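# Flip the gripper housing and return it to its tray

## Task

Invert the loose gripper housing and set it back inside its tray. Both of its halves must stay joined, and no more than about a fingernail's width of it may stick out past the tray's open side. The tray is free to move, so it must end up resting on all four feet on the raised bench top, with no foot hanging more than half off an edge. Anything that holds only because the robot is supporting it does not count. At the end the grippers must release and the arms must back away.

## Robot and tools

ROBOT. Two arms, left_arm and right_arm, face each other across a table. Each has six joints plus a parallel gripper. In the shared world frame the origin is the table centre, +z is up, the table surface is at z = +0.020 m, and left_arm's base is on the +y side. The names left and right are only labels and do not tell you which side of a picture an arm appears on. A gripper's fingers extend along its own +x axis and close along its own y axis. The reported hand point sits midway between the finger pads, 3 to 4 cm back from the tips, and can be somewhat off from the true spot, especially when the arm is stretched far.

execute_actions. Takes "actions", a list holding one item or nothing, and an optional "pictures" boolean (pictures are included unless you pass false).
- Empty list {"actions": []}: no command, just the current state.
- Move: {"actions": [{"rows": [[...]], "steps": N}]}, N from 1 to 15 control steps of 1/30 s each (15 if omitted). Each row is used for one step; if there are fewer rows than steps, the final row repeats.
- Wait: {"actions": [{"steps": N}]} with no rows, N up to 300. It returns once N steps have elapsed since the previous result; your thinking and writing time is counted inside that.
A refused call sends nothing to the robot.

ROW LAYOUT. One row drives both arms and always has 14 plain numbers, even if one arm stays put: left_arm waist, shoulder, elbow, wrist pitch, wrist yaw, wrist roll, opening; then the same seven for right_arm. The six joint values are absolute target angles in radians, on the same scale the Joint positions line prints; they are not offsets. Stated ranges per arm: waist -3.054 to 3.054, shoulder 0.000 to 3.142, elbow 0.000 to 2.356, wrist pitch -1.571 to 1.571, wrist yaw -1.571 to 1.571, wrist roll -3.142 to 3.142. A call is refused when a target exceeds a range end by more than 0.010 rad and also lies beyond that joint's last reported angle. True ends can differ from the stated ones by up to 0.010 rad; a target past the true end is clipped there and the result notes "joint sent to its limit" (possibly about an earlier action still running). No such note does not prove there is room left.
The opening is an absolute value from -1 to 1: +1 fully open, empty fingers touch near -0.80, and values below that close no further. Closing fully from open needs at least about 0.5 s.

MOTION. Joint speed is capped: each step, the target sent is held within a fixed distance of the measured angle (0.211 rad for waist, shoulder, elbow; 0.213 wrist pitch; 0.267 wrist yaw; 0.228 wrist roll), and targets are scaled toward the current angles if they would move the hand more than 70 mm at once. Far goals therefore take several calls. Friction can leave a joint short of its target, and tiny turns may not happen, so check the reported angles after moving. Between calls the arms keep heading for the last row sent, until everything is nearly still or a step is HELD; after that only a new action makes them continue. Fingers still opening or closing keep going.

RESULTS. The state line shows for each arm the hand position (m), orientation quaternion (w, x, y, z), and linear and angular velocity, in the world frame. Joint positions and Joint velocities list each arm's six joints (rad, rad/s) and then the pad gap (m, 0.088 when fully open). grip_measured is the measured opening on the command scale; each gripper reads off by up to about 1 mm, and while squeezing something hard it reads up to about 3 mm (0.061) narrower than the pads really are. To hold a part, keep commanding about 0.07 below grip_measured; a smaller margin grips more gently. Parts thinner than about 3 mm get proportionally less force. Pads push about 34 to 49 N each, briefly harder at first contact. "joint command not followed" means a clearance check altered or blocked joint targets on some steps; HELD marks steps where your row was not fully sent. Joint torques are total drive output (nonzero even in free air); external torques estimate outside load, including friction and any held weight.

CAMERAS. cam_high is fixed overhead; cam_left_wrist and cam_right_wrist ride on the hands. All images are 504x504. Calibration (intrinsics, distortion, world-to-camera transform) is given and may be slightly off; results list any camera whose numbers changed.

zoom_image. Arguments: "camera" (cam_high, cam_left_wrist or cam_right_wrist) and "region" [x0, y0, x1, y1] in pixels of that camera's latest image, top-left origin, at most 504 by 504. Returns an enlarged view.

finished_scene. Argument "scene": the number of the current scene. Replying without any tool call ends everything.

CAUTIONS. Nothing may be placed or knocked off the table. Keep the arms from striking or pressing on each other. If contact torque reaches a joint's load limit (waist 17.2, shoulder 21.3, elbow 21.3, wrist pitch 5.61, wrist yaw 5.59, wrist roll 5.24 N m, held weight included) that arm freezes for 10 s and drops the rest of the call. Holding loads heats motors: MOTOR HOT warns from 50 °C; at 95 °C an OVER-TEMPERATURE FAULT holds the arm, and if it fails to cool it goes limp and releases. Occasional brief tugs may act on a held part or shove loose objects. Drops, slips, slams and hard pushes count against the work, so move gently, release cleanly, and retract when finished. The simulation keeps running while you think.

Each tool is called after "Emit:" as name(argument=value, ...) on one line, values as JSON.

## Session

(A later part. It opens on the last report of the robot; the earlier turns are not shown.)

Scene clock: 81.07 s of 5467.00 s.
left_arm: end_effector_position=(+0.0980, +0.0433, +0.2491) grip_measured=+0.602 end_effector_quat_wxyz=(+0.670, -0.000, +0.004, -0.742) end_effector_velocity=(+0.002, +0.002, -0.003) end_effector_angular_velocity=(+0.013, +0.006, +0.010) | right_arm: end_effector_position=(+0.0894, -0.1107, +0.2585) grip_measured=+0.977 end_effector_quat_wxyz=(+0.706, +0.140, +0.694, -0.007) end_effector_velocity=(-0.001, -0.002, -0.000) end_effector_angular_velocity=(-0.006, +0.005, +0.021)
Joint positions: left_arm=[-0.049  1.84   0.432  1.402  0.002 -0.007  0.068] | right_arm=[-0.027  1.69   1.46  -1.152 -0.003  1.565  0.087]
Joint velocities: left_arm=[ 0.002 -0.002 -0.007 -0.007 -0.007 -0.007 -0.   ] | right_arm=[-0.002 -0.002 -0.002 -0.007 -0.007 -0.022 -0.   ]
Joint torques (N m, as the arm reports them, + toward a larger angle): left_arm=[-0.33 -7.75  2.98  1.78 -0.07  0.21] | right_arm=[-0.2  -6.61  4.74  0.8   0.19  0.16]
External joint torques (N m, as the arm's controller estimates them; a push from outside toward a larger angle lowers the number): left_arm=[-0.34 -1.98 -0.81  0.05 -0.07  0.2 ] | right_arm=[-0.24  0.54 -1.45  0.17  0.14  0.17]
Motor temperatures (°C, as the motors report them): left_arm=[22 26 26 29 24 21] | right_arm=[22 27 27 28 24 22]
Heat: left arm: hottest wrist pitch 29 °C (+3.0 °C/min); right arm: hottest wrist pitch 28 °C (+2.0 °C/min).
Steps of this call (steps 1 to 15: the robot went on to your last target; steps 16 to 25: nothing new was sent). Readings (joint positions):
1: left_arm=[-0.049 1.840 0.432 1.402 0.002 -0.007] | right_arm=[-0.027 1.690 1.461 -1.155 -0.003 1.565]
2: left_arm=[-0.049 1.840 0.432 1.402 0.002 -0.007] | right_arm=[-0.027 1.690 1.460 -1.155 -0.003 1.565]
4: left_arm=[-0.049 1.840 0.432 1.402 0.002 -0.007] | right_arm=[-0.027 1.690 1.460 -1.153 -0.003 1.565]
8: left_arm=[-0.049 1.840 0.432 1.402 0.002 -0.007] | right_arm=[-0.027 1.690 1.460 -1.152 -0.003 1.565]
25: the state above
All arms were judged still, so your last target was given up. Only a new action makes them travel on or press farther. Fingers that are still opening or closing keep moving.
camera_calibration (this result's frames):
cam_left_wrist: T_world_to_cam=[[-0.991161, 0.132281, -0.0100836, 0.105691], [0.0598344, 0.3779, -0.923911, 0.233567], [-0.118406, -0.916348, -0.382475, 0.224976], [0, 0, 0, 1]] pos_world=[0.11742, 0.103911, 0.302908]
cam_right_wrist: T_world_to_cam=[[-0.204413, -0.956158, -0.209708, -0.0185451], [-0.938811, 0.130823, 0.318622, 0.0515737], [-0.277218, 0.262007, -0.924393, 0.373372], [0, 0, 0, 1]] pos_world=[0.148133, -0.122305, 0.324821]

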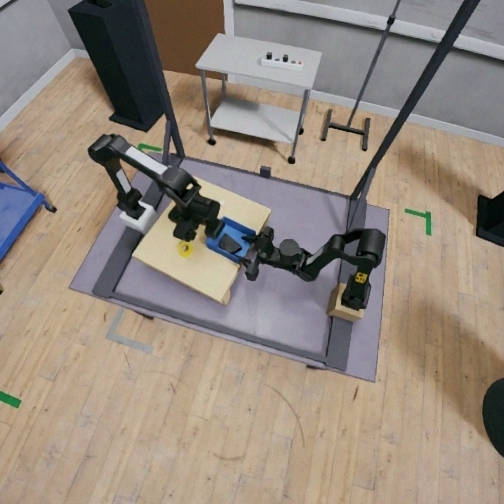

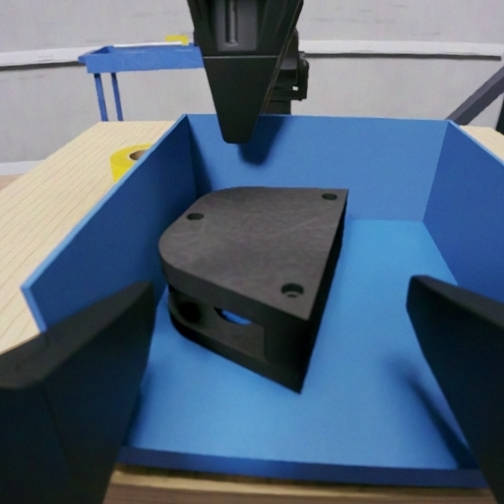

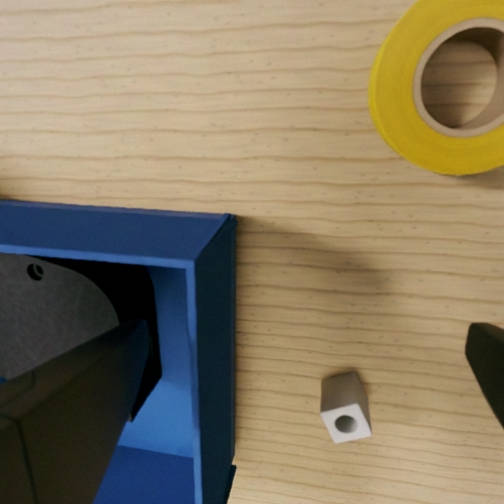

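Emit:
execute_actions(actions=[{"rows":[[-0.05,1.83,0.435,1.40,0,0,0.6,0.0,1.70,1.47,-1.24,0,1.57,1],[-0.05,1.83,0.435,1.40,0,0,0.6,0.0,1.70,1.47,-1.24,0,1.57,1],[-0.05,1.83,0.435,1.40,0,0,0.6,0.0,1.70,1.47,-1.24,0,1.57,1],[-0.05,1.83,0.435,1.40,0,0,0.6,0.0,1.72,1.47,-1.24,0,1.57,1],[-0.05,1.83,0.435,1.40,0,0,0.6,0.0,1.74,1.47,-1.23,0,1.57,1],[-0.05,1.83,0.435,1.40,0,0,0.6,0.0,1.76,1.47,-1.22,0,1.57,1],[-0.05,1.83,0.435,1.40,0,0,0.6,0.0,1.783,1.475,-1.20,0,1.57,1]],"steps":15}], pictures=false)

Emit:
execute_actions(actions=[{"steps":25}])

Scene clock: 87.20 s of 5467.00 s.
left_arm: end_effector_position=(+0.0980, +0.0433, +0.2491) grip_measured=+0.602 end_effector_quat_wxyz=(+0.670, -0.000, +0.004, -0.742) end_effector_velocity=(+0.002, +0.000, -0.000) end_effector_angular_velocity=(-0.002, +0.007, +0.020) | right_arm: end_effector_position=(+0.0803, -0.1155, +0.2357) grip_measured=+0.977 end_effector_quat_wxyz=(+0.705, +0.091, +0.702, -0.040) end_effector_velocity=(-0.005, -0.001, +0.000) end_effector_angular_velocity=(-0.000, +0.038, -0.007)
Joint positions: left_arm=[-0.049  1.84   0.432  1.402  0.002 -0.007  0.068] | right_arm=[-0.004  1.763  1.468 -1.203 -0.003  1.566  0.087]
Joint velocities: left_arm=[-0.002  0.002 -0.002  0.007 -0.022 -0.007  0.   ] | right_arm=[-0.002 -0.002 -0.002 -0.007 -0.037  0.007 -0.   ]
Joint torques (N m, as the arm reports them, + toward a larger angle): left_arm=[-0.21 -7.79  2.82  1.83 -0.06  0.18] | right_arm=[ 0.36 -6.99  6.35  0.57  0.19  0.17]
External joint torques (N m, as the arm's controller estimates them; a push from outside toward a larger angle lowers the number): left_arm=[-0.23 -2.05 -1.    0.1  -0.05  0.17] | right_arm=[0.38 0.58 0.28 0.13 0.14 0.17]
Motor temperatures (°C, as the motors report them): left_arm=[22 26 26 30 24 21] | right_arm=[22 28 27 27 24 22]
Heat: left arm: hottest wrist pitch 30 °C (+3.0 °C/min); right arm: hottest shoulder 28 °C (+1.0 °C/min).
Steps of this call (steps 1 to 90: nothing new was sent; then 2.63 s passed at rest; steps 91 to 105: all 15 steps of this action). Readings (joint positions):
91: left_arm=[-0.049 1.840 0.432 1.402 0.002 -0.007] | right_arm=[-0.026 1.690 1.460 -1.157 -0.003 1.565]
92: left_arm=[-0.049 1.840 0.432 1.402 0.002 -0.007] | right_arm=[-0.023 1.690 1.461 -1.176 -0.003 1.565]
94: left_arm=[-0.049 1.840 0.432 1.402 0.002 -0.007] | right_arm=[-0.015 1.690 1.461 -1.207 -0.003 1.566]
98: left_arm=[-0.049 1.840 0.432 1.402 0.002 -0.007] | right_arm=[-0.006 1.720 1.468 -1.211 -0.003 1.566]
105: the state above

Scene clock: 88.03 s of 5467.00 s.
left_arm: end_effector_position=(+0.0980, +0.0433, +0.2491) grip_measured=+0.602 end_effector_quat_wxyz=(+0.670, -0.000, +0.004, -0.742) end_effector_velocity=(+0.000, +0.002, -0.003) end_effector_angular_velocity=(+0.011, -0.009, +0.005) | right_arm: end_effector_position=(+0.0803, -0.1149, +0.2356) grip_measured=+0.977 end_effector_quat_wxyz=(+0.705, +0.092, +0.702, -0.040) end_effector_velocity=(+0.001, -0.002, +0.000) end_effector_angular_velocity=(-0.006, +0.008, +0.001)
Joint positions: left_arm=[-0.049  1.84   0.432  1.402  0.002 -0.007  0.068] | right_arm=[-0.003  1.764  1.469 -1.202 -0.003  1.566  0.087]
Joint velocities: left_arm=[-0.002 -0.002 -0.007 -0.007 -0.007  0.007 -0.   ] | right_arm=[-0.007 -0.002 -0.002 -0.007 -0.007 -0.007 -0.001]
Joint torques (N m, as the arm reports them, + toward a larger angle): left_arm=[-0.21 -7.61  2.94  1.79 -0.1   0.18] | right_arm=[ 0.26 -6.68  6.36  0.59  0.19  0.17]
External joint torques (N m, as the arm's controller estimates them; a push from outside toward a larger angle lowers the number): left_arm=[-0.21 -1.86 -0.87  0.05 -0.1   0.17] | right_arm=[0.3  0.81 0.35 0.15 0.13 0.17]
Motor temperatures (°C, as the motors report them): left_arm=[22 26 26 30 24 21] | right_arm=[22 28 27 27 24 22]
Heat: left arm: hottest wrist pitch 30 °C (+3.0 °C/min); right arm: hottest shoulder 28 °C (+1.0 °C/min).
Steps of this call (steps 1 to 15: the robot went on to your last target; steps 16 to 25: nothing new was sent). Readings (joint positions):
1: left_arm=[-0.049 1.840 0.432 1.402 0.002 -0.007] | right_arm=[-0.004 1.763 1.468 -1.203 -0.003 1.566]
2: left_arm=[-0.049 1.840 0.432 1.402 0.002 -0.007] | right_arm=[-0.004 1.763 1.468 -1.203 -0.003 1.566]
4: left_arm=[-0.049 1.840 0.432 1.402 0.002 -0.007] | right_arm=[-0.003 1.764 1.469 -1.202 -0.003 1.566]
8: left_arm=[-0.049 1.840 0.432 1.402 0.002 -0.007] | right_arm=[-0.003 1.764 1.469 -1.202 -0.003 1.566]
25: the state above
All arms were judged still, so your last target was given up. Only a new action makes them travel on or press farther. Fingers that are still opening or closing keep moving.
camera_calibration (this result's frames):
cam_left_wrist: T_world_to_cam=[[-0.991161, 0.132281, -0.0100836, 0.105691], [0.0598344, 0.3779, -0.923911, 0.233567], [-0.118406, -0.916348, -0.382475, 0.224976], [0, 0, 0, 1]] pos_world=[0.11742, 0.103911, 0.302908]
cam_right_wrist: T_world_to_cam=[[-0.185481, -0.977992, -0.0955438, -0.0601779], [-0.934489, 0.145489, 0.324905, 0.0507173], [-0.303854, 0.149548, -0.940908, 0.343889], [0, 0, 0, 1]] pos_world=[0.140725, -0.11766, 0.30134]

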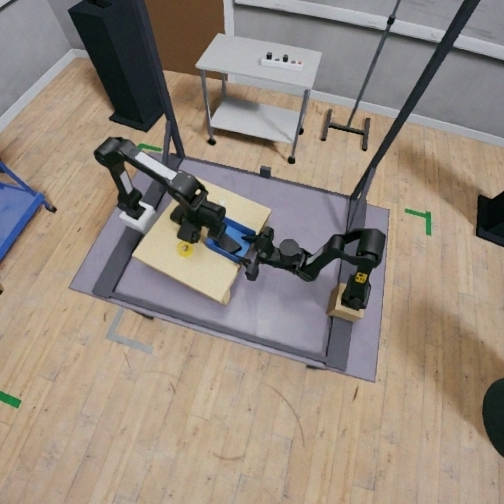

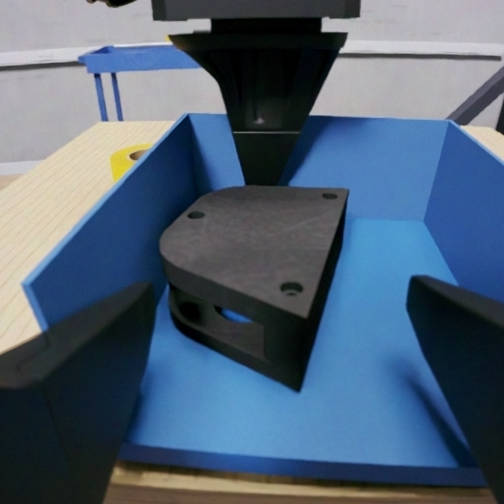

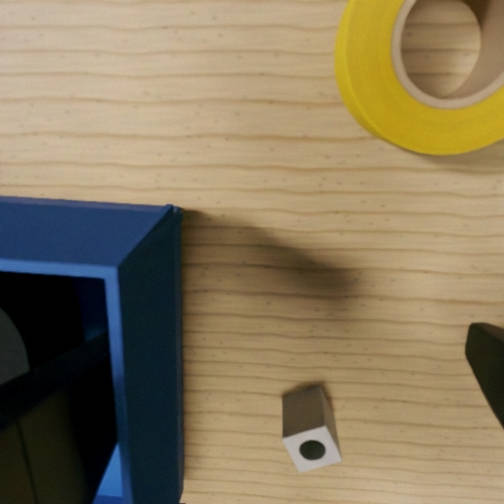

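Emit:
execute_actions(actions=[{"rows":[[-0.05,1.83,0.435,1.40,0,0,0.6,0.0,1.81,1.475,-1.17,0,1.57,1],[-0.05,1.83,0.435,1.40,0,0,0.6,0.0,1.81,1.475,-1.17,0,1.57,1],[-0.05,1.83,0.435,1.40,0,0,0.6,0.0,1.81,1.475,-1.17,0,1.57,1],[-0.05,1.83,0.435,1.40,0,0,0.6,0.0,1.81,1.475,-1.17,0,1.57,1],[-0.05,1.83,0.435,1.40,0,0,0.6,0.0,1.81,1.475,-1.17,0,1.57,1],[-0.05,1.83,0.435,1.40,0,0,0.6,0.0,1.825,1.49,-1.175,0,1.57,1],[-0.05,1.83,0.435,1.40,0,0,0.6,0.0,1.84,1.51,-1.18,0,1.57,1],[-0.05,1.83,0.435,1.40,0,0,0.6,0.005,1.855,1.53,-1.185,0,1.57,1],[-0.05,1.83,0.435,1.40,0,0,0.6,0.01,1.87,1.55,-1.19,0,1.57,1],[-0.05,1.83,0.435,1.40,0,0,0.6,0.01,1.888,1.57,-1.195,0,1.57,1]],"steps":15}], pictures=false)

Emit:
execute_actions(actions=[{"steps":25}])

Scene clock: 95.47 s of 5467.00 s.
left_arm: end_effector_position=(+0.0980, +0.0433, +0.2491) grip_measured=+0.602 end_effector_quat_wxyz=(+0.670, -0.000, +0.004, -0.742) end_effector_velocity=(-0.002, +0.002, -0.003) end_effector_angular_velocity=(+0.013, +0.006, -0.010) | right_arm: end_effector_position=(+0.0814, -0.0909, +0.2265) grip_measured=+0.977 end_effector_quat_wxyz=(+0.705, +0.088, +0.703, -0.037) end_effector_velocity=(-0.003, +0.014, -0.007) end_effector_angular_velocity=(-0.035, +0.014, +0.005)
Joint positions: left_arm=[-0.049  1.84   0.432  1.402  0.002 -0.007  0.068] | right_arm=[ 0.006  1.859  1.55  -1.19  -0.003  1.566  0.087]
Joint velocities: left_arm=[-0.002 -0.002 -0.007 -0.007  0.007 -0.007  0.   ] | right_arm=[ 0.012  0.085  0.085 -0.037 -0.007  0.007 -0.   ]
Joint torques (N m, as the arm reports them, + toward a larger angle): left_arm=[-0.26 -7.68  2.94  1.83 -0.07  0.18] | right_arm=[ 0.07 -7.47  6.55  0.14  0.19  0.16]
External joint torques (N m, as the arm's controller estimates them; a push from outside toward a larger angle lowers the number): left_arm=[-0.25 -1.96 -0.87  0.12 -0.07  0.17] | right_arm=[ 0.11  0.84  0.51 -0.28  0.12  0.17]
Motor temperatures (°C, as the motors report them): left_arm=[22 27 26 30 24 21] | right_arm=[22 28 27 27 24 22]
Heat: left arm: hottest wrist pitch 30 °C (+3.0 °C/min); right arm: hottest shoulder 28 °C (+0.0 °C/min).
Steps of this call (steps 1 to 90: nothing new was sent; then 3.93 s passed at rest; steps 91 to 105: all 15 steps of this action). Readings (joint positions):
91: left_arm=[-0.049 1.840 0.432 1.402 0.002 -0.007] | right_arm=[-0.003 1.767 1.469 -1.200 -0.003 1.566]
92: left_arm=[-0.049 1.840 0.432 1.402 0.002 -0.007] | right_arm=[-0.003 1.770 1.469 -1.192 -0.003 1.566]
94: left_arm=[-0.049 1.840 0.432 1.402 0.002 -0.007] | right_arm=[-0.003 1.779 1.471 -1.181 -0.003 1.566]
98: left_arm=[-0.049 1.840 0.432 1.402 0.002 -0.007] | right_arm=[-0.003 1.803 1.483 -1.180 -0.003 1.566]
105: the state above

Scene clock: 96.30 s of 5467.00 s.
left_arm: end_effector_position=(+0.0980, +0.0433, +0.2491) grip_measured=+0.602 end_effector_quat_wxyz=(+0.670, -0.000, +0.004, -0.742) end_effector_velocity=(+0.002, +0.000, -0.001) end_effector_angular_velocity=(+0.007, -0.008, +0.010) | right_arm: end_effector_position=(+0.0816, -0.0884, +0.2265) grip_measured=+0.977 end_effector_quat_wxyz=(+0.705, +0.088, +0.703, -0.036) end_effector_velocity=(-0.002, -0.002, -0.002) end_effector_angular_velocity=(-0.011, +0.010, -0.004)
Joint positions: left_arm=[-0.049  1.84   0.432  1.402  0.002 -0.007  0.068] | right_arm=[ 0.007  1.868  1.563 -1.193 -0.003  1.566  0.087]
Joint velocities: left_arm=[ 0.002 -0.002 -0.002 -0.007 -0.007  0.007 -0.   ] | right_arm=[ 0.002  0.002 -0.002 -0.007 -0.007  0.007 -0.   ]
Joint torques (N m, as the arm reports them, + toward a larger angle): left_arm=[-0.18 -7.67  2.78  1.79 -0.1   0.15] | right_arm=[ 0.31 -7.35  6.44  0.21  0.2   0.16]
External joint torques (N m, as the arm's controller estimates them; a push from outside toward a larger angle lowers the number): left_arm=[-0.21 -1.89 -1.05  0.05 -0.1   0.14] | right_arm=[ 0.31  0.81  0.53 -0.21  0.14  0.17]
Motor temperatures (°C, as the motors report them): left_arm=[22 27 26 30 24 21] | right_arm=[22 28 27 27 24 22]
Heat: left arm: hottest wrist pitch 30 °C (+3.0 °C/min); right arm: hottest shoulder 28 °C (+0.0 °C/min).
Steps of this call (steps 1 to 25: the robot went on to your last target). Readings (joint positions):
1: left_arm=[-0.049 1.840 0.432 1.402 0.002 -0.007] | right_arm=[0.007 1.861 1.553 -1.190 -0.003 1.566]
2: left_arm=[-0.049 1.840 0.432 1.402 0.002 -0.007] | right_arm=[0.007 1.863 1.555 -1.191 -0.003 1.566]
4: left_arm=[-0.049 1.840 0.432 1.402 0.002 -0.007] | right_arm=[0.007 1.865 1.558 -1.192 -0.003 1.566]
8: left_arm=[-0.049 1.840 0.432 1.402 0.002 -0.007] | right_arm=[0.007 1.867 1.561 -1.192 -0.003 1.566]
25: the state above
camera_calibration (this result's frames):
cam_left_wrist: T_world_to_cam=[[-0.991161, 0.132281, -0.0100836, 0.105691], [0.0598344, 0.3779, -0.923911, 0.233567], [-0.118406, -0.916348, -0.382475, 0.224976], [0, 0, 0, 1]] pos_world=[0.11742, 0.103911, 0.302908]
cam_right_wrist: T_world_to_cam=[[-0.175404, -0.979886, -0.0951641, -0.0359175], [-0.935915, 0.135978, 0.324919, 0.0503055], [-0.305443, 0.146058, -0.940942, 0.331621], [0, 0, 0, 1]] pos_world=[0.142073, -0.0904713, 0.292273]

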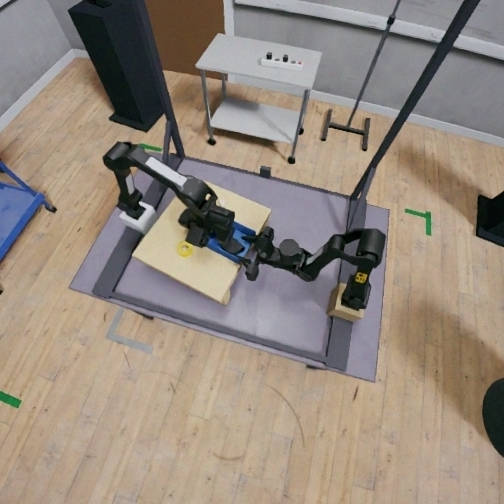

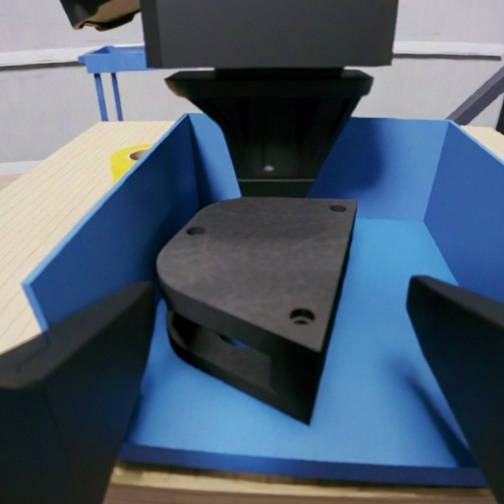

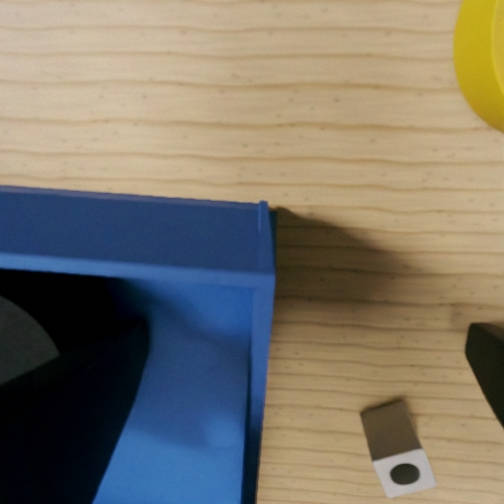

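Emit:
execute_actions(actions=[{"rows":[[-0.05,1.69,0.23,1.469,0,0,0.6,0.01,1.90,1.59,-1.2,0,1.57,1],[-0.05,1.69,0.23,1.469,0,0,0.6,0.01,1.915,1.61,-1.205,0,1.57,1],[-0.05,1.69,0.23,1.469,0,0,0.6,0.01,1.93,1.63,-1.21,0,1.57,1],[-0.05,1.69,0.23,1.469,0,0,0.6,0.015,1.945,1.65,-1.215,0,1.57,1],[-0.05,1.69,0.23,1.469,0,0,0.6,0.015,1.96,1.67,-1.22,0,1.57,1],[-0.05,1.69,0.23,1.469,0,0,0.6,0.015,1.975,1.69,-1.225,0,1.57,1],[-0.05,1.69,0.23,1.469,0,0,0.6,0.02,1.99,1.71,-1.235,0,1.57,1],[-0.05,1.69,0.23,1.469,0,0,0.6,0.02,2.01,1.735,-1.24,0,1.57,1],[-0.05,1.69,0.23,1.469,0,0,0.6,0.02,2.028,1.763,-1.248,0,1.57,1]],"steps":15}], pictures=false)

Emit:
execute_actions(actions=[{"steps":25}])

Scene clock: 105.07 s of 5467.00 s.
left_arm: end_effector_position=(+0.1028, +0.0915, +0.2534) grip_measured=+0.602 end_effector_quat_wxyz=(+0.670, -0.003, +0.002, -0.742) end_effector_velocity=(+0.001, +0.008, +0.001) end_effector_angular_velocity=(-0.002, +0.008, +0.005) | right_arm: end_effector_position=(+0.0836, -0.0563, +0.2269) grip_measured=+0.977 end_effector_quat_wxyz=(+0.705, +0.084, +0.703, -0.033) end_effector_velocity=(+0.003, +0.028, +0.013) end_effector_angular_velocity=(+0.076, -0.005, -0.004)
Joint positions: left_arm=[-0.049  1.701  0.24   1.464  0.002 -0.007  0.068] | right_arm=[ 0.017  1.997  1.741 -1.243 -0.003  1.566  0.087]
Joint velocities: left_arm=[-0.002 -0.027 -0.032  0.007 -0.007 -0.007 -0.   ] | right_arm=[ 0.002  0.046  0.115  0.007 -0.007  0.007 -0.   ]
Joint torques (N m, as the arm reports them, + toward a larger angle): left_arm=[-0.26 -6.09  1.81  2.24 -0.07  0.18] | right_arm=[ 0.27 -7.89  6.5   0.32  0.2   0.16]
External joint torques (N m, as the arm's controller estimates them; a push from outside toward a larger angle lowers the number): left_arm=[-0.29 -1.58 -1.79  0.51 -0.06  0.17] | right_arm=[ 0.22  1.49  0.3  -0.14  0.15  0.17]
Motor temperatures (°C, as the motors report them): left_arm=[22 27 26 30 24 21] | right_arm=[22 29 27 26 24 22]
Heat: left arm: hottest wrist pitch 30 °C (+2.0 °C/min); right arm: hottest shoulder 29 °C (+0.0 °C/min).
Steps of this call (steps 1 to 15: the robot went on to your last target; steps 16 to 90: nothing new was sent; then 5.27 s passed at rest; steps 91 to 105: all 15 steps of this action). Readings (joint positions):
91: left_arm=[-0.049 1.826 0.414 1.405 0.002 -0.007] | right_arm=[0.007 1.869 1.565 -1.195 -0.003 1.566]
92: left_arm=[-0.049 1.801 0.380 1.420 0.002 -0.007] | right_arm=[0.007 1.874 1.571 -1.198 -0.003 1.566]
94: left_arm=[-0.049 1.749 0.310 1.442 0.002 -0.007] | right_arm=[0.007 1.888 1.594 -1.202 -0.003 1.566]
98: left_arm=[-0.049 1.716 0.259 1.456 0.002 -0.007] | right_arm=[0.011 1.937 1.660 -1.219 -0.003 1.566]
105: the state above

Scene clock: 105.90 s of 5467.00 s.
left_arm: end_effector_position=(+0.1029, +0.0925, +0.2535) grip_measured=+0.602 end_effector_quat_wxyz=(+0.670, -0.003, +0.001, -0.742) end_effector_velocity=(+0.000, +0.000, -0.003) end_effector_angular_velocity=(+0.013, +0.006, +0.005) | right_arm: end_effector_position=(+0.0840, -0.0533, +0.2273) grip_measured=+0.977 end_effector_quat_wxyz=(+0.705, +0.085, +0.703, -0.032) end_effector_velocity=(-0.003, -0.002, +0.000) end_effector_angular_velocity=(-0.004, +0.021, +0.021)
Joint positions: left_arm=[-0.049  1.698  0.236  1.466  0.002 -0.007  0.068] | right_arm=[ 0.017  2.006  1.756 -1.246 -0.003  1.566  0.087]
Joint velocities: left_arm=[-0.002  0.002 -0.002 -0.007 -0.007 -0.007 -0.   ] | right_arm=[-0.002 -0.002 -0.002 -0.007 -0.022 -0.022 -0.   ]
Joint torques (N m, as the arm reports them, + toward a larger angle): left_arm=[-0.21 -6.2   1.81  2.25 -0.08  0.16] | right_arm=[ 0.24 -8.18  6.4   0.22  0.2   0.16]
External joint torques (N m, as the arm's controller estimates them; a push from outside toward a larger angle lowers the number): left_arm=[-0.19 -1.73 -1.72  0.53 -0.08  0.15] | right_arm=[ 0.21  0.98  0.49 -0.21  0.14  0.17]
Motor temperatures (°C, as the motors report them): left_arm=[22 27 26 30 24 21] | right_arm=[22 29 28 26 24 22]
Heat: left arm: hottest wrist pitch 30 °C (+2.0 °C/min); right arm: hottest shoulder 29 °C (+0.0 °C/min).
Steps of this call (steps 1 to 25: the robot went on to your last target). Readings (joint positions):
1: left_arm=[-0.049 1.701 0.239 1.464 0.002 -0.007] | right_arm=[0.017 1.999 1.745 -1.243 -0.003 1.566]
2: left_arm=[-0.049 1.700 0.238 1.464 0.002 -0.007] | right_arm=[0.017 2.000 1.748 -1.243 -0.003 1.566]
4: left_arm=[-0.049 1.699 0.238 1.465 0.002 -0.007] | right_arm=[0.017 2.003 1.751 -1.244 -0.003 1.566]
8: left_arm=[-0.049 1.699 0.237 1.465 0.002 -0.007] | right_arm=[0.017 2.005 1.754 -1.245 -0.003 1.566]
25: the state above
camera_calibration (this result's frames):
cam_left_wrist: T_world_to_cam=[[-0.99117, 0.132188, -0.0103878, 0.104178], [0.0589934, 0.369467, -0.927369, 0.220417], [-0.118749, -0.919794, -0.374003, 0.270449], [0, 0, 0, 1]] pos_world=[0.12237, 0.153549, 0.306639]
cam_right_wrist: T_world_to_cam=[[-0.165646, -0.981397, -0.0970626, -0.0015302], [-0.937324, 0.126078, 0.324851, 0.0471169], [-0.306571, 0.144789, -0.940771, 0.327992], [0, 0, 0, 1]] pos_world=[0.144463, -0.0549319, 0.293111]

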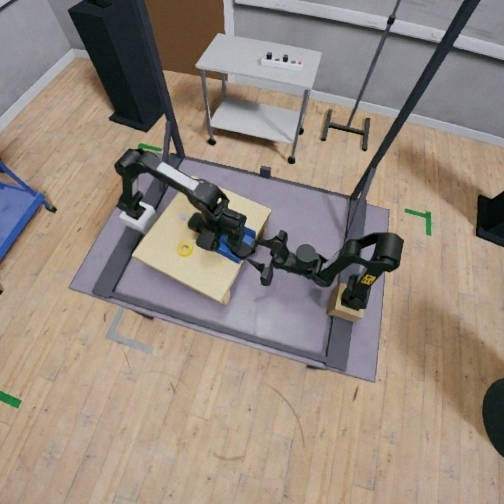

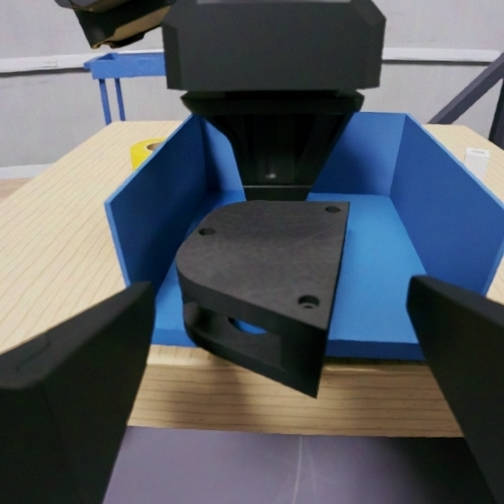

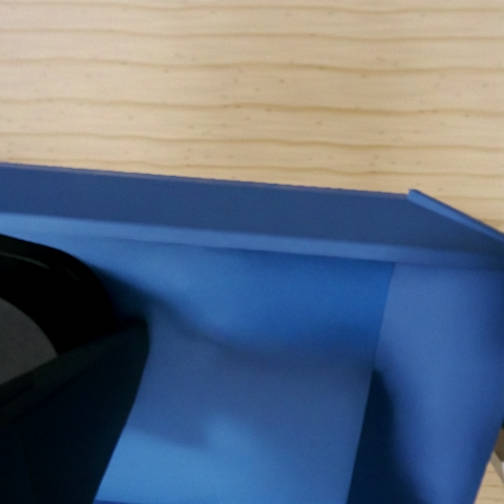

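Emit:
execute_actions(actions=[{"rows":[[-0.06,1.69,0.23,1.469,0,-1.57,0.7,0.01,1.87,1.56,-1.195,0,1.57,1]],"steps":15}], pictures=false)

Emit:
execute_actions(actions=[{"steps":25}], pictures=false)

Emit:
execute_actions(actions=[{"rows":[[-0.06,1.80,0.24,1.57,0,-1.57,0.7,0.01,1.87,1.56,-1.195,0,1.57,1],[-0.06,1.80,0.24,1.57,0,-1.57,0.7,0.01,1.87,1.56,-1.195,0,1.57,1],[-0.06,1.80,0.24,1.57,0,-1.57,0.7,0.01,1.87,1.56,-1.195,0,1.57,1],[-0.06,1.80,0.24,1.57,0,-1.57,0.7,0.01,1.87,1.56,-1.195,0,1.57,1],[-0.06,1.80,0.24,1.57,0,-1.57,0.7,0.01,1.87,1.56,-1.195,0,1.57,1],[-0.06,1.88,0.315,1.57,0,-1.57,0.7,0.01,1.87,1.56,-1.195,0,1.57,1]],"steps":15}], pictures=false)

Emit:
execute_actions(actions=[{"steps":20}])

Scene clock: 115.37 s of 5467.00 s.
left_arm: end_effector_position=(+0.1000, +0.0928, +0.2535) grip_measured=+0.696 end_effector_quat_wxyz=(+0.626, -0.232, +0.257, -0.699) end_effector_velocity=(+0.000, +0.000, -0.003) end_effector_angular_velocity=(+0.168, +1.419, +0.000) | right_arm: end_effector_position=(+0.0799, -0.0851, +0.2248) grip_measured=+0.978 end_effector_quat_wxyz=(+0.705, +0.084, +0.703, -0.036) end_effector_velocity=(-0.000, -0.012, +0.000) end_effector_angular_velocity=(-0.028, -0.004, +0.019)
Joint positions: left_arm=[-0.057  1.698  0.236  1.466  0.002 -0.707  0.073] | right_arm=[ 0.013  1.884  1.577 -1.196 -0.003  1.566  0.087]
Joint velocities: left_arm=[-0.002  0.002 -0.002 -0.007 -0.007 -1.429  0.001] | right_arm=[-0.002 -0.022 -0.027 -0.022  0.007 -0.022 -0.   ]
Joint torques (N m, as the arm reports them, + toward a larger angle): left_arm=[-0.43 -6.01  1.97  2.25 -0.11 -0.15] | right_arm=[ -0.25 -10.56   4.09   0.36   0.2    0.17]
External joint torques (N m, as the arm's controller estimates them; a push from outside toward a larger angle lowers the number): left_arm=[-0.42 -1.57 -1.56  0.55 -0.1  -0.19] | right_arm=[-0.27 -2.22 -1.83 -0.07  0.14  0.17]
Motor temperatures (°C, as the motors report them): left_arm=[22 27 26 31 24 21] | right_arm=[22 30 28 26 24 22]
Heat: left arm: hottest wrist pitch 31 °C (+2.0 °C/min); right arm: hottest shoulder 30 °C (+1.0 °C/min).
Steps of this call (steps 1 to 15: the robot went on to your last target; steps 16 to 90: nothing new was sent; then 5.97 s passed at rest; steps 91 to 105: all 15 steps of this action). Readings (joint positions):
91: left_arm=[-0.049 1.698 0.236 1.466 0.002 -0.034] | right_arm=[0.017 1.998 1.738 -1.231 -0.003 1.566]
92: left_arm=[-0.051 1.698 0.236 1.466 0.002 -0.083] | right_arm=[0.017 1.977 1.703 -1.210 -0.003 1.566]
94: left_arm=[-0.054 1.698 0.236 1.466 0.002 -0.179] | right_arm=[0.016 1.935 1.648 -1.220 -0.003 1.566]
98: left_arm=[-0.056 1.698 0.236 1.466 0.002 -0.371] | right_arm=[0.014 1.899 1.597 -1.202 -0.003 1.566]
105: the state above

Scene clock: 116.20 s of 5467.00 s.
left_arm: end_effector_position=(+0.1000, +0.0928, +0.2535) grip_measured=+0.698 end_effector_quat_wxyz=(+0.475, -0.469, +0.521, -0.532) end_effector_velocity=(+0.000, +0.000, -0.003) end_effector_angular_velocity=(+0.023, +0.093, +0.005) | right_arm: end_effector_position=(+0.0798, -0.0859, +0.2246) grip_measured=+0.978 end_effector_quat_wxyz=(+0.705, +0.084, +0.703, -0.036) end_effector_velocity=(-0.003, -0.005, -0.000) end_effector_angular_velocity=(-0.018, +0.025, +0.006)
Joint positions: left_arm=[-0.057  1.698  0.236  1.466  0.002 -1.553  0.073] | right_arm=[ 0.013  1.881  1.573 -1.195 -0.003  1.566  0.087]
Joint velocities: left_arm=[-0.002  0.002 -0.002 -0.007 -0.007 -0.095 -0.   ] | right_arm=[-0.002 -0.002 -0.002 -0.022 -0.022 -0.007 -0.   ]
Joint torques (N m, as the arm reports them, + toward a larger angle): left_arm=[-0.55 -6.13  1.97  2.23 -0.06 -0.14] | right_arm=[ -0.24 -10.68   4.15   0.34   0.2    0.16]
External joint torques (N m, as the arm's controller estimates them; a push from outside toward a larger angle lowers the number): left_arm=[-0.56 -1.64 -1.59  0.5  -0.05 -0.2 ] | right_arm=[-0.25 -2.35 -1.76 -0.06  0.15  0.16]
Motor temperatures (°C, as the motors report them): left_arm=[22 27 26 31 24 21] | right_arm=[22 30 28 26 24 22]
Heat: left arm: hottest wrist pitch 31 °C (+2.0 °C/min); right arm: hottest shoulder 30 °C (+1.0 °C/min).
Steps of this call (steps 1 to 25: the robot went on to your last target). Readings (joint positions):
1: left_arm=[-0.057 1.698 0.236 1.466 0.002 -0.756] | right_arm=[0.013 1.883 1.576 -1.195 -0.003 1.566]
2: left_arm=[-0.057 1.698 0.236 1.466 0.002 -0.803] | right_arm=[0.013 1.883 1.575 -1.195 -0.003 1.566]
4: left_arm=[-0.057 1.698 0.236 1.466 0.002 -0.900] | right_arm=[0.013 1.882 1.574 -1.195 -0.003 1.566]
8: left_arm=[-0.057 1.698 0.236 1.466 0.002 -1.092] | right_arm=[0.013 1.882 1.574 -1.195 -0.003 1.566]
25: the state above

Scene clock: 116.70 s of 5467.00 s.
left_arm: end_effector_position=(+0.0979, +0.0741, +0.2355) grip_measured=+0.698 end_effector_quat_wxyz=(+0.474, -0.470, +0.525, -0.528) end_effector_velocity=(+0.001, -0.010, -0.010) end_effector_angular_velocity=(+0.016, -0.009, +0.020) | right_arm: end_effector_position=(+0.0798, -0.0859, +0.2246) grip_measured=+0.978 end_effector_quat_wxyz=(+0.705, +0.084, +0.703, -0.036) end_effector_velocity=(-0.000, -0.000, -0.001) end_effector_angular_velocity=(+0.004, +0.006, +0.005)
Joint positions: left_arm=[-0.057  1.867  0.302  1.562  0.002 -1.563  0.073] | right_arm=[ 0.013  1.881  1.573 -1.195 -0.003  1.566  0.087]
Joint velocities: left_arm=[-0.002  0.061  0.037  0.007 -0.022  0.007 -0.   ] | right_arm=[-0.002 -0.002 -0.007  0.007 -0.007 -0.007 -0.   ]
Joint torques (N m, as the arm reports them, + toward a larger angle): left_arm=[-0.49 -5.05  2.89  2.27 -0.1  -0.09] | right_arm=[ -0.21 -10.77   4.19   0.36   0.18   0.17]
External joint torques (N m, as the arm's controller estimates them; a push from outside toward a larger angle lowers the number): left_arm=[-0.51  0.15 -0.11  0.54 -0.09 -0.15] | right_arm=[-0.21 -2.48 -1.77 -0.08  0.13  0.17]
Motor temperatures (°C, as the motors report them): left_arm=[22 27 26 31 24 21] | right_arm=[22 30 28 26 24 22]
Heat: left arm: hottest wrist pitch 31 °C (+2.0 °C/min); right arm: hottest shoulder 30 °C (+1.0 °C/min).
joint sent to its limit (left arm) — the command would take joint 4 (wrist pitch) past its upper limit, so that joint was sent only as far as its limit.
Steps of this call (steps 1 to 15: all 15 steps of this action). Readings (joint positions):
1: left_arm=[-0.057 1.708 0.236 1.481 0.002 -1.555] | right_arm=[0.013 1.881 1.573 -1.195 -0.003 1.566]
2: left_arm=[-0.057 1.725 0.236 1.506 0.002 -1.557] | right_arm=[0.013 1.881 1.573 -1.195 -0.003 1.566]
4: left_arm=[-0.057 1.754 0.237 1.526 0.002 -1.560] | right_arm=[0.013 1.881 1.573 -1.195 -0.003 1.566]
8: left_arm=[-0.057 1.821 0.269 1.550 0.002 -1.562] | right_arm=[0.013 1.881 1.573 -1.195 -0.003 1.566]
15: the state above

Scene clock: 117.37 s of 5467.00 s.
left_arm: end_effector_position=(+0.0978, +0.0728, +0.2347) grip_measured=+0.698 end_effector_quat_wxyz=(+0.474, -0.470, +0.525, -0.528) end_effector_velocity=(-0.002, +0.001, -0.001) end_effector_angular_velocity=(+0.006, -0.008, -0.010) | right_arm: end_effector_position=(+0.0798, -0.0859, +0.2246) grip_measured=+0.978 end_effector_quat_wxyz=(+0.705, +0.084, +0.703, -0.036) end_effector_velocity=(+0.001, -0.002, +0.000) end_effector_angular_velocity=(-0.006, +0.009, -0.014)
Joint positions: left_arm=[-0.057  1.874  0.307  1.565  0.002 -1.563  0.073] | right_arm=[ 0.013  1.881  1.573 -1.195 -0.003  1.566  0.087]
Joint velocities: left_arm=[-0.002 -0.002 -0.002 -0.007  0.007  0.007 -0.   ] | right_arm=[-0.007 -0.002 -0.002 -0.007 -0.007  0.007 -0.   ]
Joint torques (N m, as the arm reports them, + toward a larger angle): left_arm=[-0.47 -5.09  2.82  2.23 -0.08 -0.14] | right_arm=[ -0.22 -10.68   4.14   0.38   0.2    0.16]
External joint torques (N m, as the arm's controller estimates them; a push from outside toward a larger angle lowers the number): left_arm=[-0.46  0.1  -0.19  0.51 -0.07 -0.2 ] | right_arm=[-0.17 -2.35 -1.81 -0.04  0.14  0.16]
Motor temperatures (°C, as the motors report them): left_arm=[22 27 26 31 24 21] | right_arm=[22 30 28 26 24 22]
Heat: left arm: hottest wrist pitch 31 °C (+2.0 °C/min); right arm: hottest shoulder 30 °C (+1.0 °C/min).
joint sent to its limit (left arm) — the command would take joint 4 (wrist pitch) past its upper limit, so that joint was sent only as far as its limit.
Steps of this call (steps 1 to 15: the robot went on to your last target; steps 16 to 20: nothing new was sent). Readings (joint positions):
1: left_arm=[-0.057 1.868 0.304 1.563 0.002 -1.563] | right_arm=[0.013 1.881 1.573 -1.195 -0.003 1.566]
2: left_arm=[-0.057 1.870 0.304 1.564 0.002 -1.563] | right_arm=[0.013 1.881 1.573 -1.195 -0.003 1.566]
4: left_arm=[-0.057 1.872 0.305 1.564 0.002 -1.563] | right_arm=[0.013 1.881 1.573 -1.195 -0.003 1.566]
8: left_arm=[-0.057 1.873 0.307 1.565 0.002 -1.563] | right_arm=[0.013 1.881 1.573 -1.195 -0.003 1.566]
20: the state above
All arms were judged still, so your last target was given up. Only a new action makes them travel on or press farther. Fingers that are still opening or closing keep moving.
camera_calibration (this result's frames):
cam_left_wrist: T_world_to_cam=[[-0.021291, 0.0318754, 0.999265, -0.223007], [-0.879103, 0.475424, -0.0338962, 0.0849208], [-0.476155, -0.879179, 0.0178996, 0.184755], [0, 0, 0, 1]] pos_world=[0.157878, 0.129168, 0.222414]
cam_right_wrist: T_world_to_cam=[[-0.169501, -0.981391, -0.0902263, -0.0356785], [-0.936447, 0.13185, 0.325088, 0.0485194], [-0.307142, 0.139595, -0.94137, 0.328618], [0, 0, 0, 1]] pos_world=[0.140321, -0.0872852, 0.290359]

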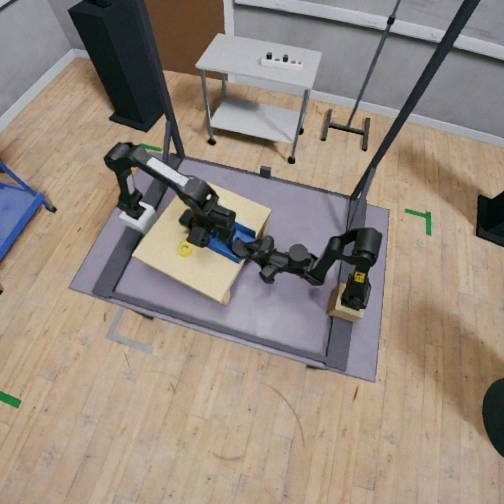

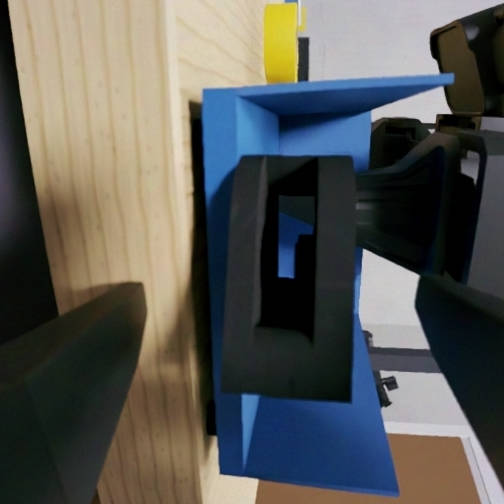

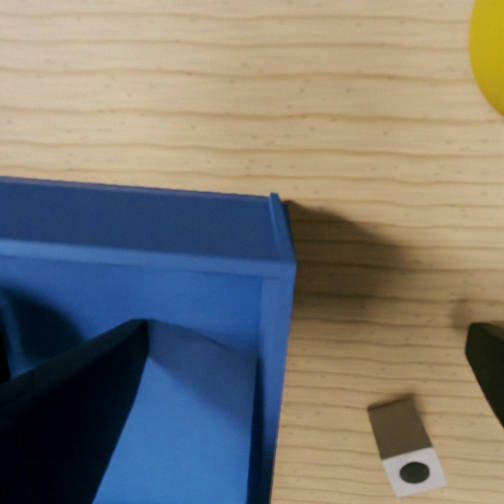

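Emit:
execute_actions(actions=[{"rows":[[-0.06,1.88,0.315,1.565,0,-1.57,0.08,0.01,1.87,1.56,-1.195,0,1.57,1],[-0.06,1.88,0.315,1.565,0,-1.57,0.08,0.01,1.87,1.56,-1.195,0,1.57,1],[-0.06,1.88,0.315,1.565,0,-1.57,0.08,0.01,1.87,1.56,-1.195,0,1.57,1],[-0.06,1.88,0.315,1.565,0,-1.57,0.08,0.01,1.87,1.56,-1.195,0,1.57,1],[-0.06,1.88,0.315,1.565,0,-1.57,0.08,0.01,1.87,1.56,-1.195,0,1.57,1],[-0.06,1.88,0.315,1.565,0,-1.57,0.08,0.01,1.87,1.56,-1.195,0,1.57,1],[-0.06,1.89,0.36,1.535,0,-1.57,0.08,0.01,1.87,1.56,-1.195,0,1.57,1]],"steps":15}], pictures=false)

Emit:
execute_actions(actions=[{"steps":20}])

Scene clock: 123.87 s of 5467.00 s.
left_arm: end_effector_position=(+0.0977, +0.0714, +0.2298) grip_measured=+0.098 end_effector_quat_wxyz=(+0.480, -0.464, +0.530, -0.523) end_effector_velocity=(+0.000, +0.001, +0.000) end_effector_angular_velocity=(+0.003, +0.007, +0.005) | right_arm: end_effector_position=(+0.0798, -0.0858, +0.2246) grip_measured=+0.978 end_effector_quat_wxyz=(+0.705, +0.084, +0.703, -0.036) end_effector_velocity=(-0.000, +0.001, +0.000) end_effector_angular_velocity=(+0.008, +0.005, +0.005)
Joint positions: left_arm=[-0.057  1.881  0.313  1.546  0.001 -1.563  0.044] | right_arm=[ 0.013  1.881  1.573 -1.194 -0.003  1.566  0.087]
Joint velocities: left_arm=[-0.002 -0.007 -0.002 -0.007 -0.007 -0.007 -0.005] | right_arm=[-0.002 -0.002 -0.002  0.007 -0.007 -0.007 -0.   ]
Joint torques (N m, as the arm reports them, + toward a larger angle): left_arm=[-0.36 -4.83  6.03  1.33 -0.1  -0.16] | right_arm=[ -0.26 -10.74   4.16   0.39   0.21   0.16]
External joint torques (N m, as the arm's controller estimates them; a push from outside toward a larger angle lowers the number): left_arm=[-0.34  0.43  2.99 -0.38 -0.09 -0.22] | right_arm=[-0.21 -2.44 -1.79 -0.05  0.15  0.17]
Motor temperatures (°C, as the motors report them): left_arm=[22 27 26 32 24 21] | right_arm=[22 32 27 26 24 22]
Heat: left arm: hottest wrist pitch 32 °C (+3.0 °C/min); right arm: hottest shoulder 32 °C (+3.0 °C/min).
Steps of this call (steps 1 to 90: nothing new was sent; then 3.00 s passed at rest; steps 91 to 105: all 15 steps of this action). Readings (joint positions):
91: left_arm=[-0.057 1.874 0.307 1.565 0.002 -1.563] | right_arm=[0.013 1.881 1.573 -1.195 -0.003 1.566]
92: left_arm=[-0.057 1.875 0.307 1.565 0.002 -1.563] | right_arm=[0.013 1.881 1.573 -1.195 -0.003 1.566]
94: left_arm=[-0.057 1.877 0.307 1.563 0.002 -1.563] | right_arm=[0.013 1.881 1.573 -1.195 -0.003 1.566]
98: left_arm=[-0.057 1.881 0.310 1.553 0.002 -1.563] | right_arm=[0.013 1.881 1.573 -1.195 -0.003 1.566]
105: the state above

Scene clock: 124.53 s of 5467.00 s.
left_arm: end_effector_position=(+0.0977, +0.0713, +0.2297) grip_measured=+0.086 end_effector_quat_wxyz=(+0.480, -0.464, +0.530, -0.523) end_effector_velocity=(-0.002, +0.001, -0.001) end_effector_angular_velocity=(+0.008, +0.007, -0.010) | right_arm: end_effector_position=(+0.0798, -0.0858, +0.2246) grip_measured=+0.978 end_effector_quat_wxyz=(+0.705, +0.084, +0.703, -0.036) end_effector_velocity=(-0.002, -0.002, +0.000) end_effector_angular_velocity=(-0.006, +0.007, +0.025)
Joint positions: left_arm=[-0.057  1.881  0.313  1.545  0.001 -1.563  0.043] | right_arm=[ 0.013  1.881  1.573 -1.194 -0.003  1.566  0.087]
Joint velocities: left_arm=[-0.002 -0.002 -0.002 -0.007  0.007 -0.007 -0.   ] | right_arm=[ 0.002 -0.002 -0.002 -0.007 -0.007 -0.022  0.   ]
Joint torques (N m, as the arm reports them, + toward a larger angle): left_arm=[-0.4  -4.62  6.3   1.15 -0.08 -0.14] | right_arm=[ -0.22 -10.77   4.24   0.36   0.2    0.17]
External joint torques (N m, as the arm's controller estimates them; a push from outside toward a larger angle lowers the number): left_arm=[-0.39  0.63  3.24 -0.58 -0.08 -0.2 ] | right_arm=[-0.26 -2.39 -1.75 -0.07  0.15  0.17]
Motor temperatures (°C, as the motors report them): left_arm=[22 27 26 32 24 21] | right_arm=[22 32 27 26 24 22]
Heat: left arm: hottest wrist pitch 32 °C (+3.0 °C/min); right arm: hottest shoulder 32 °C (+3.0 °C/min).
Steps of this call (steps 1 to 15: the robot went on to your last target; steps 16 to 20: nothing new was sent). Readings (joint positions):
1: left_arm=[-0.057 1.881 0.313 1.546 0.001 -1.563] | right_arm=[0.013 1.881 1.573 -1.194 -0.003 1.566]
2: left_arm=[-0.057 1.881 0.313 1.545 0.001 -1.563] | right_arm=[0.013 1.881 1.573 -1.194 -0.003 1.566]
4: left_arm=[-0.057 1.881 0.313 1.545 0.001 -1.563] | right_arm=[0.013 1.881 1.573 -1.194 -0.003 1.566]
8: left_arm=[-0.057 1.881 0.313 1.545 0.001 -1.563] | right_arm=[0.013 1.881 1.573 -1.194 -0.003 1.566]
20: the state above
All arms were judged still, so your last target was given up. Only a new action makes them travel on or press farther. Fingers that are still opening or closing keep moving.
camera_calibration (this result's frames):
cam_left_wrist: T_world_to_cam=[[-0.023478, 0.0117767, 0.999655, -0.216456], [-0.879219, 0.475693, -0.0262534, 0.0836038], [-0.475838, -0.879532, -0.000814011, 0.187785], [0, 0, 0, 1]] pos_world=[0.157779, 0.127942, 0.218729]
cam_right_wrist: T_world_to_cam=[[-0.169495, -0.981357, -0.0906062, -0.0355075], [-0.936469, 0.131728, 0.325075, 0.0485144], [-0.30708, 0.139948, -0.941338, 0.328635], [0, 0, 0, 1]] pos_world=[0.140331, -0.0872281, 0.290368]

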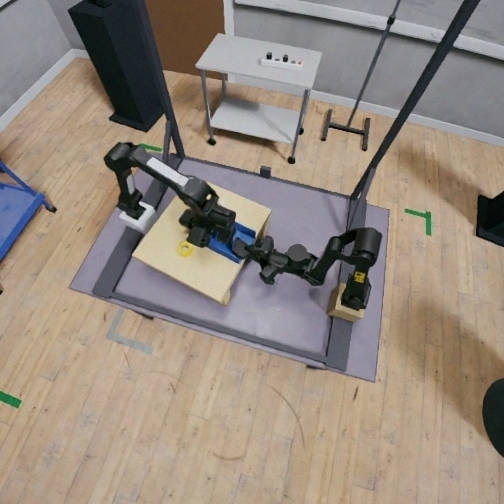

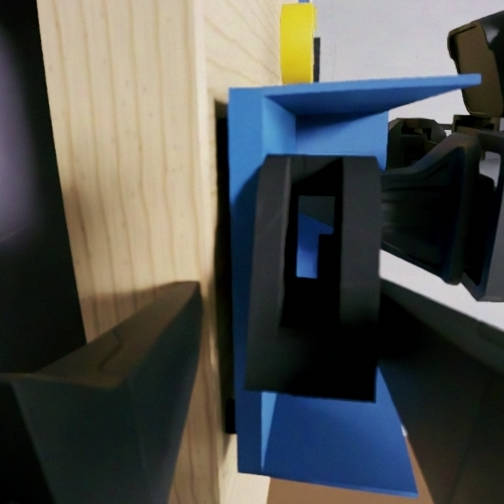

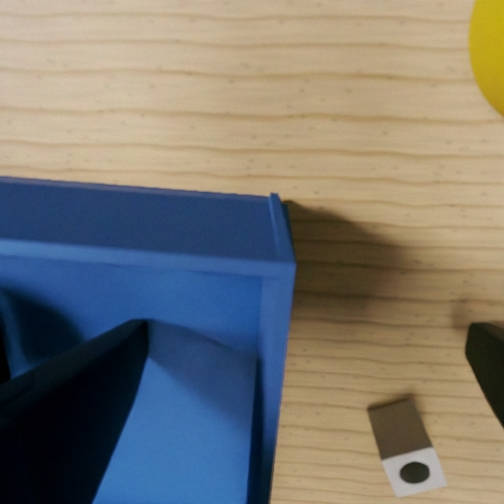

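Already at the bench face. Back off slightly, raise, then close.

Emit:
execute_actions(actions=[{"rows":[[-0.06,1.845,0.29,1.565,0,-1.57,0.08,0.01,1.87,1.56,-1.195,0,1.57,1]],"steps":15}], pictures=false)

Emit:
execute_actions(actions=[{"rows":[[-0.06,1.845,0.29,1.565,0,-1.57,-0.35,0.01,1.87,1.56,-1.195,0,1.57,1]],"steps":15}])

Scene clock: 127.83 s of 5467.00 s.
left_arm: end_effector_position=(+0.0981, +0.0755, +0.2378) grip_measured=+0.082 end_effector_quat_wxyz=(+0.473, -0.471, +0.524, -0.529) end_effector_velocity=(-0.001, +0.003, +0.001) end_effector_angular_velocity=(-0.002, +0.008, -0.000) | right_arm: end_effector_position=(+0.0798, -0.0858, +0.2248) grip_measured=+0.978 end_effector_quat_wxyz=(+0.705, +0.084, +0.703, -0.036) end_effector_velocity=(-0.001, -0.003, -0.001) end_effector_angular_velocity=(-0.011, +0.009, +0.005)
Joint positions: left_arm=[-0.057  1.855  0.297  1.561  0.001 -1.563  0.043] | right_arm=[ 0.013  1.881  1.573 -1.194 -0.003  1.566  0.087]
Joint velocities: left_arm=[-0.007 -0.007 -0.012  0.007 -0.007 -0.007  0.   ] | right_arm=[-0.002 -0.002 -0.007 -0.007 -0.007 -0.007 -0.   ]
Joint torques (N m, as the arm reports them, + toward a larger angle): left_arm=[-0.46 -6.97  1.56  2.24 -0.05 -0.15] | right_arm=[ -0.25 -10.7    4.18   0.32   0.19   0.17]
External joint torques (N m, as the arm's controller estimates them; a push from outside toward a larger angle lowers the number): left_arm=[-0.43 -1.81 -1.59  0.5  -0.05 -0.21] | right_arm=[-0.23 -2.41 -1.74 -0.1   0.13  0.17]
Motor temperatures (°C, as the motors report them): left_arm=[22 27 26 31 24 21] | right_arm=[22 32 27 26 24 22]
Heat: left arm: hottest wrist pitch 31 °C (+2.0 °C/min); right arm: hottest shoulder 32 °C (+3.0 °C/min).
Steps of this call (steps 1 to 84: nothing new was sent; steps 85 to 99: all 15 steps of this action). Readings (joint positions):
85: left_arm=[-0.057 1.877 0.311 1.545 0.001 -1.563] | right_arm=[0.013 1.881 1.573 -1.194 -0.003 1.566]
86: left_arm=[-0.057 1.872 0.308 1.545 0.001 -1.563] | right_arm=[0.013 1.881 1.573 -1.194 -0.003 1.566]
88: left_arm=[-0.057 1.870 0.305 1.546 0.001 -1.563] | right_arm=[0.013 1.881 1.573 -1.194 -0.003 1.566]
92: left_arm=[-0.057 1.861 0.301 1.558 0.001 -1.563] | right_arm=[0.013 1.881 1.573 -1.194 -0.003 1.566]
99: the state above

Scene clock: 128.33 s of 5467.00 s.
left_arm: end_effector_position=(+0.0982, +0.0758, +0.2401) grip_measured=-0.277 end_effector_quat_wxyz=(+0.471, -0.473, +0.522, -0.531) end_effector_velocity=(+0.000, +0.001, +0.002) end_effector_angular_velocity=(-0.005, +0.023, +0.005) | right_arm: end_effector_position=(+0.0798, -0.0858, +0.2248) grip_measured=+0.978 end_effector_quat_wxyz=(+0.705, +0.084, +0.703, -0.036) end_effector_velocity=(-0.003, -0.002, +0.002) end_effector_angular_velocity=(+0.001, +0.021, +0.021)
Joint positions: left_arm=[-0.057  1.851  0.296  1.566  0.001 -1.564  0.025] | right_arm=[ 0.013  1.881  1.573 -1.194 -0.003  1.566  0.087]
Joint velocities: left_arm=[-0.002 -0.002 -0.002  0.007 -0.007 -0.022  0.   ] | right_arm=[-0.002 -0.007 -0.002 -0.007 -0.022 -0.022 -0.   ]
Joint torques (N m, as the arm reports them, + toward a larger angle): left_arm=[-0.43 -6.43  1.49  1.89 -0.06 -0.16] | right_arm=[ -0.29 -10.72   4.16   0.32   0.2    0.17]
External joint torques (N m, as the arm's controller estimates them; a push from outside toward a larger angle lowers the number): left_arm=[-0.43 -1.31 -1.62  0.16 -0.06 -0.21] | right_arm=[-0.32 -2.37 -1.8  -0.1   0.15  0.18]
Motor temperatures (°C, as the motors report them): left_arm=[22 27 26 31 24 21] | right_arm=[22 33 27 26 24 22]
Heat: left arm: hottest wrist pitch 31 °C (+2.0 °C/min); right arm: hottest shoulder 33 °C (+4.0 °C/min).
Steps of this call (steps 1 to 15: all 15 steps of this action). Readings (joint positions):
1: left_arm=[-0.057 1.855 0.297 1.561 0.001 -1.563] | right_arm=[0.013 1.881 1.573 -1.194 -0.003 1.566]
2: left_arm=[-0.057 1.855 0.297 1.561 0.001 -1.563] | right_arm=[0.013 1.881 1.573 -1.194 -0.003 1.566]
4: left_arm=[-0.057 1.854 0.296 1.561 0.001 -1.563] | right_arm=[0.013 1.881 1.573 -1.194 -0.003 1.566]
8: left_arm=[-0.057 1.851 0.296 1.566 0.001 -1.564] | right_arm=[0.013 1.881 1.573 -1.194 -0.003 1.566]
15: the state above
camera_calibration (this result's frames):
cam_left_wrist: T_world_to_cam=[[-0.0191111, 0.045046, 0.998802, -0.229662], [-0.879362, 0.474616, -0.0382309, 0.0851489], [-0.47577, -0.87904, 0.0305413, 0.18438], [0, 0, 0, 1]] pos_world=[0.15821, 0.13201, 0.227011]
cam_right_wrist: T_world_to_cam=[[-0.169488, -0.981323, -0.0909861, -0.035414], [-0.93649, 0.131606, 0.325063, 0.0484653], [-0.307017, 0.140302, -0.941305, 0.328778], [0, 0, 0, 1]] pos_world=[0.140325, -0.087259, 0.290504]

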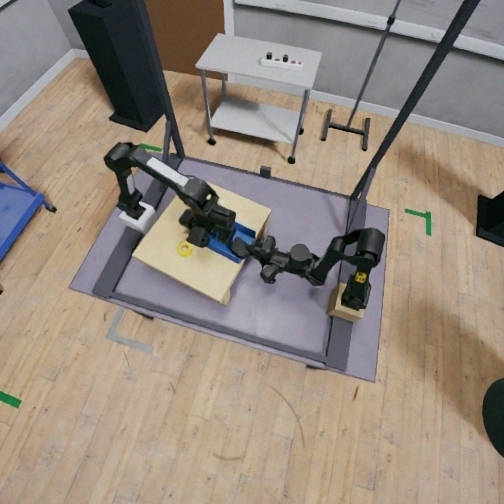

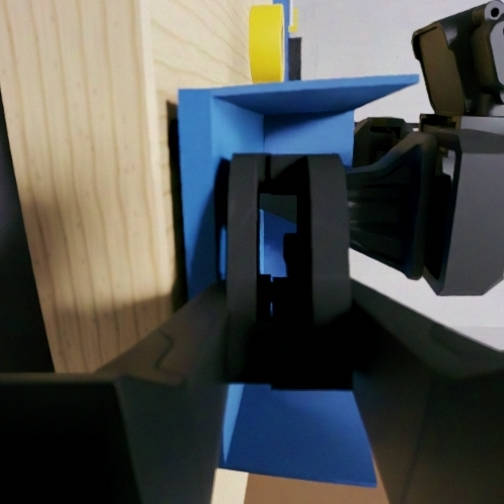

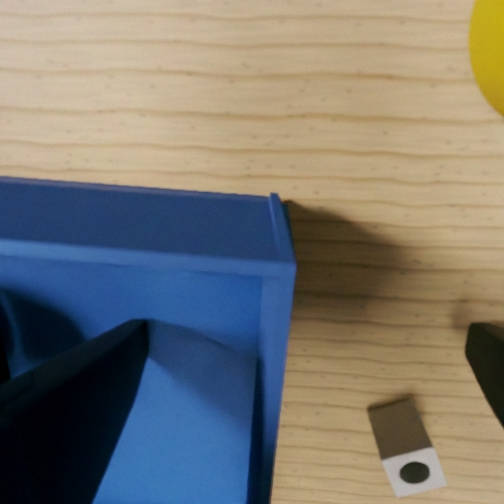

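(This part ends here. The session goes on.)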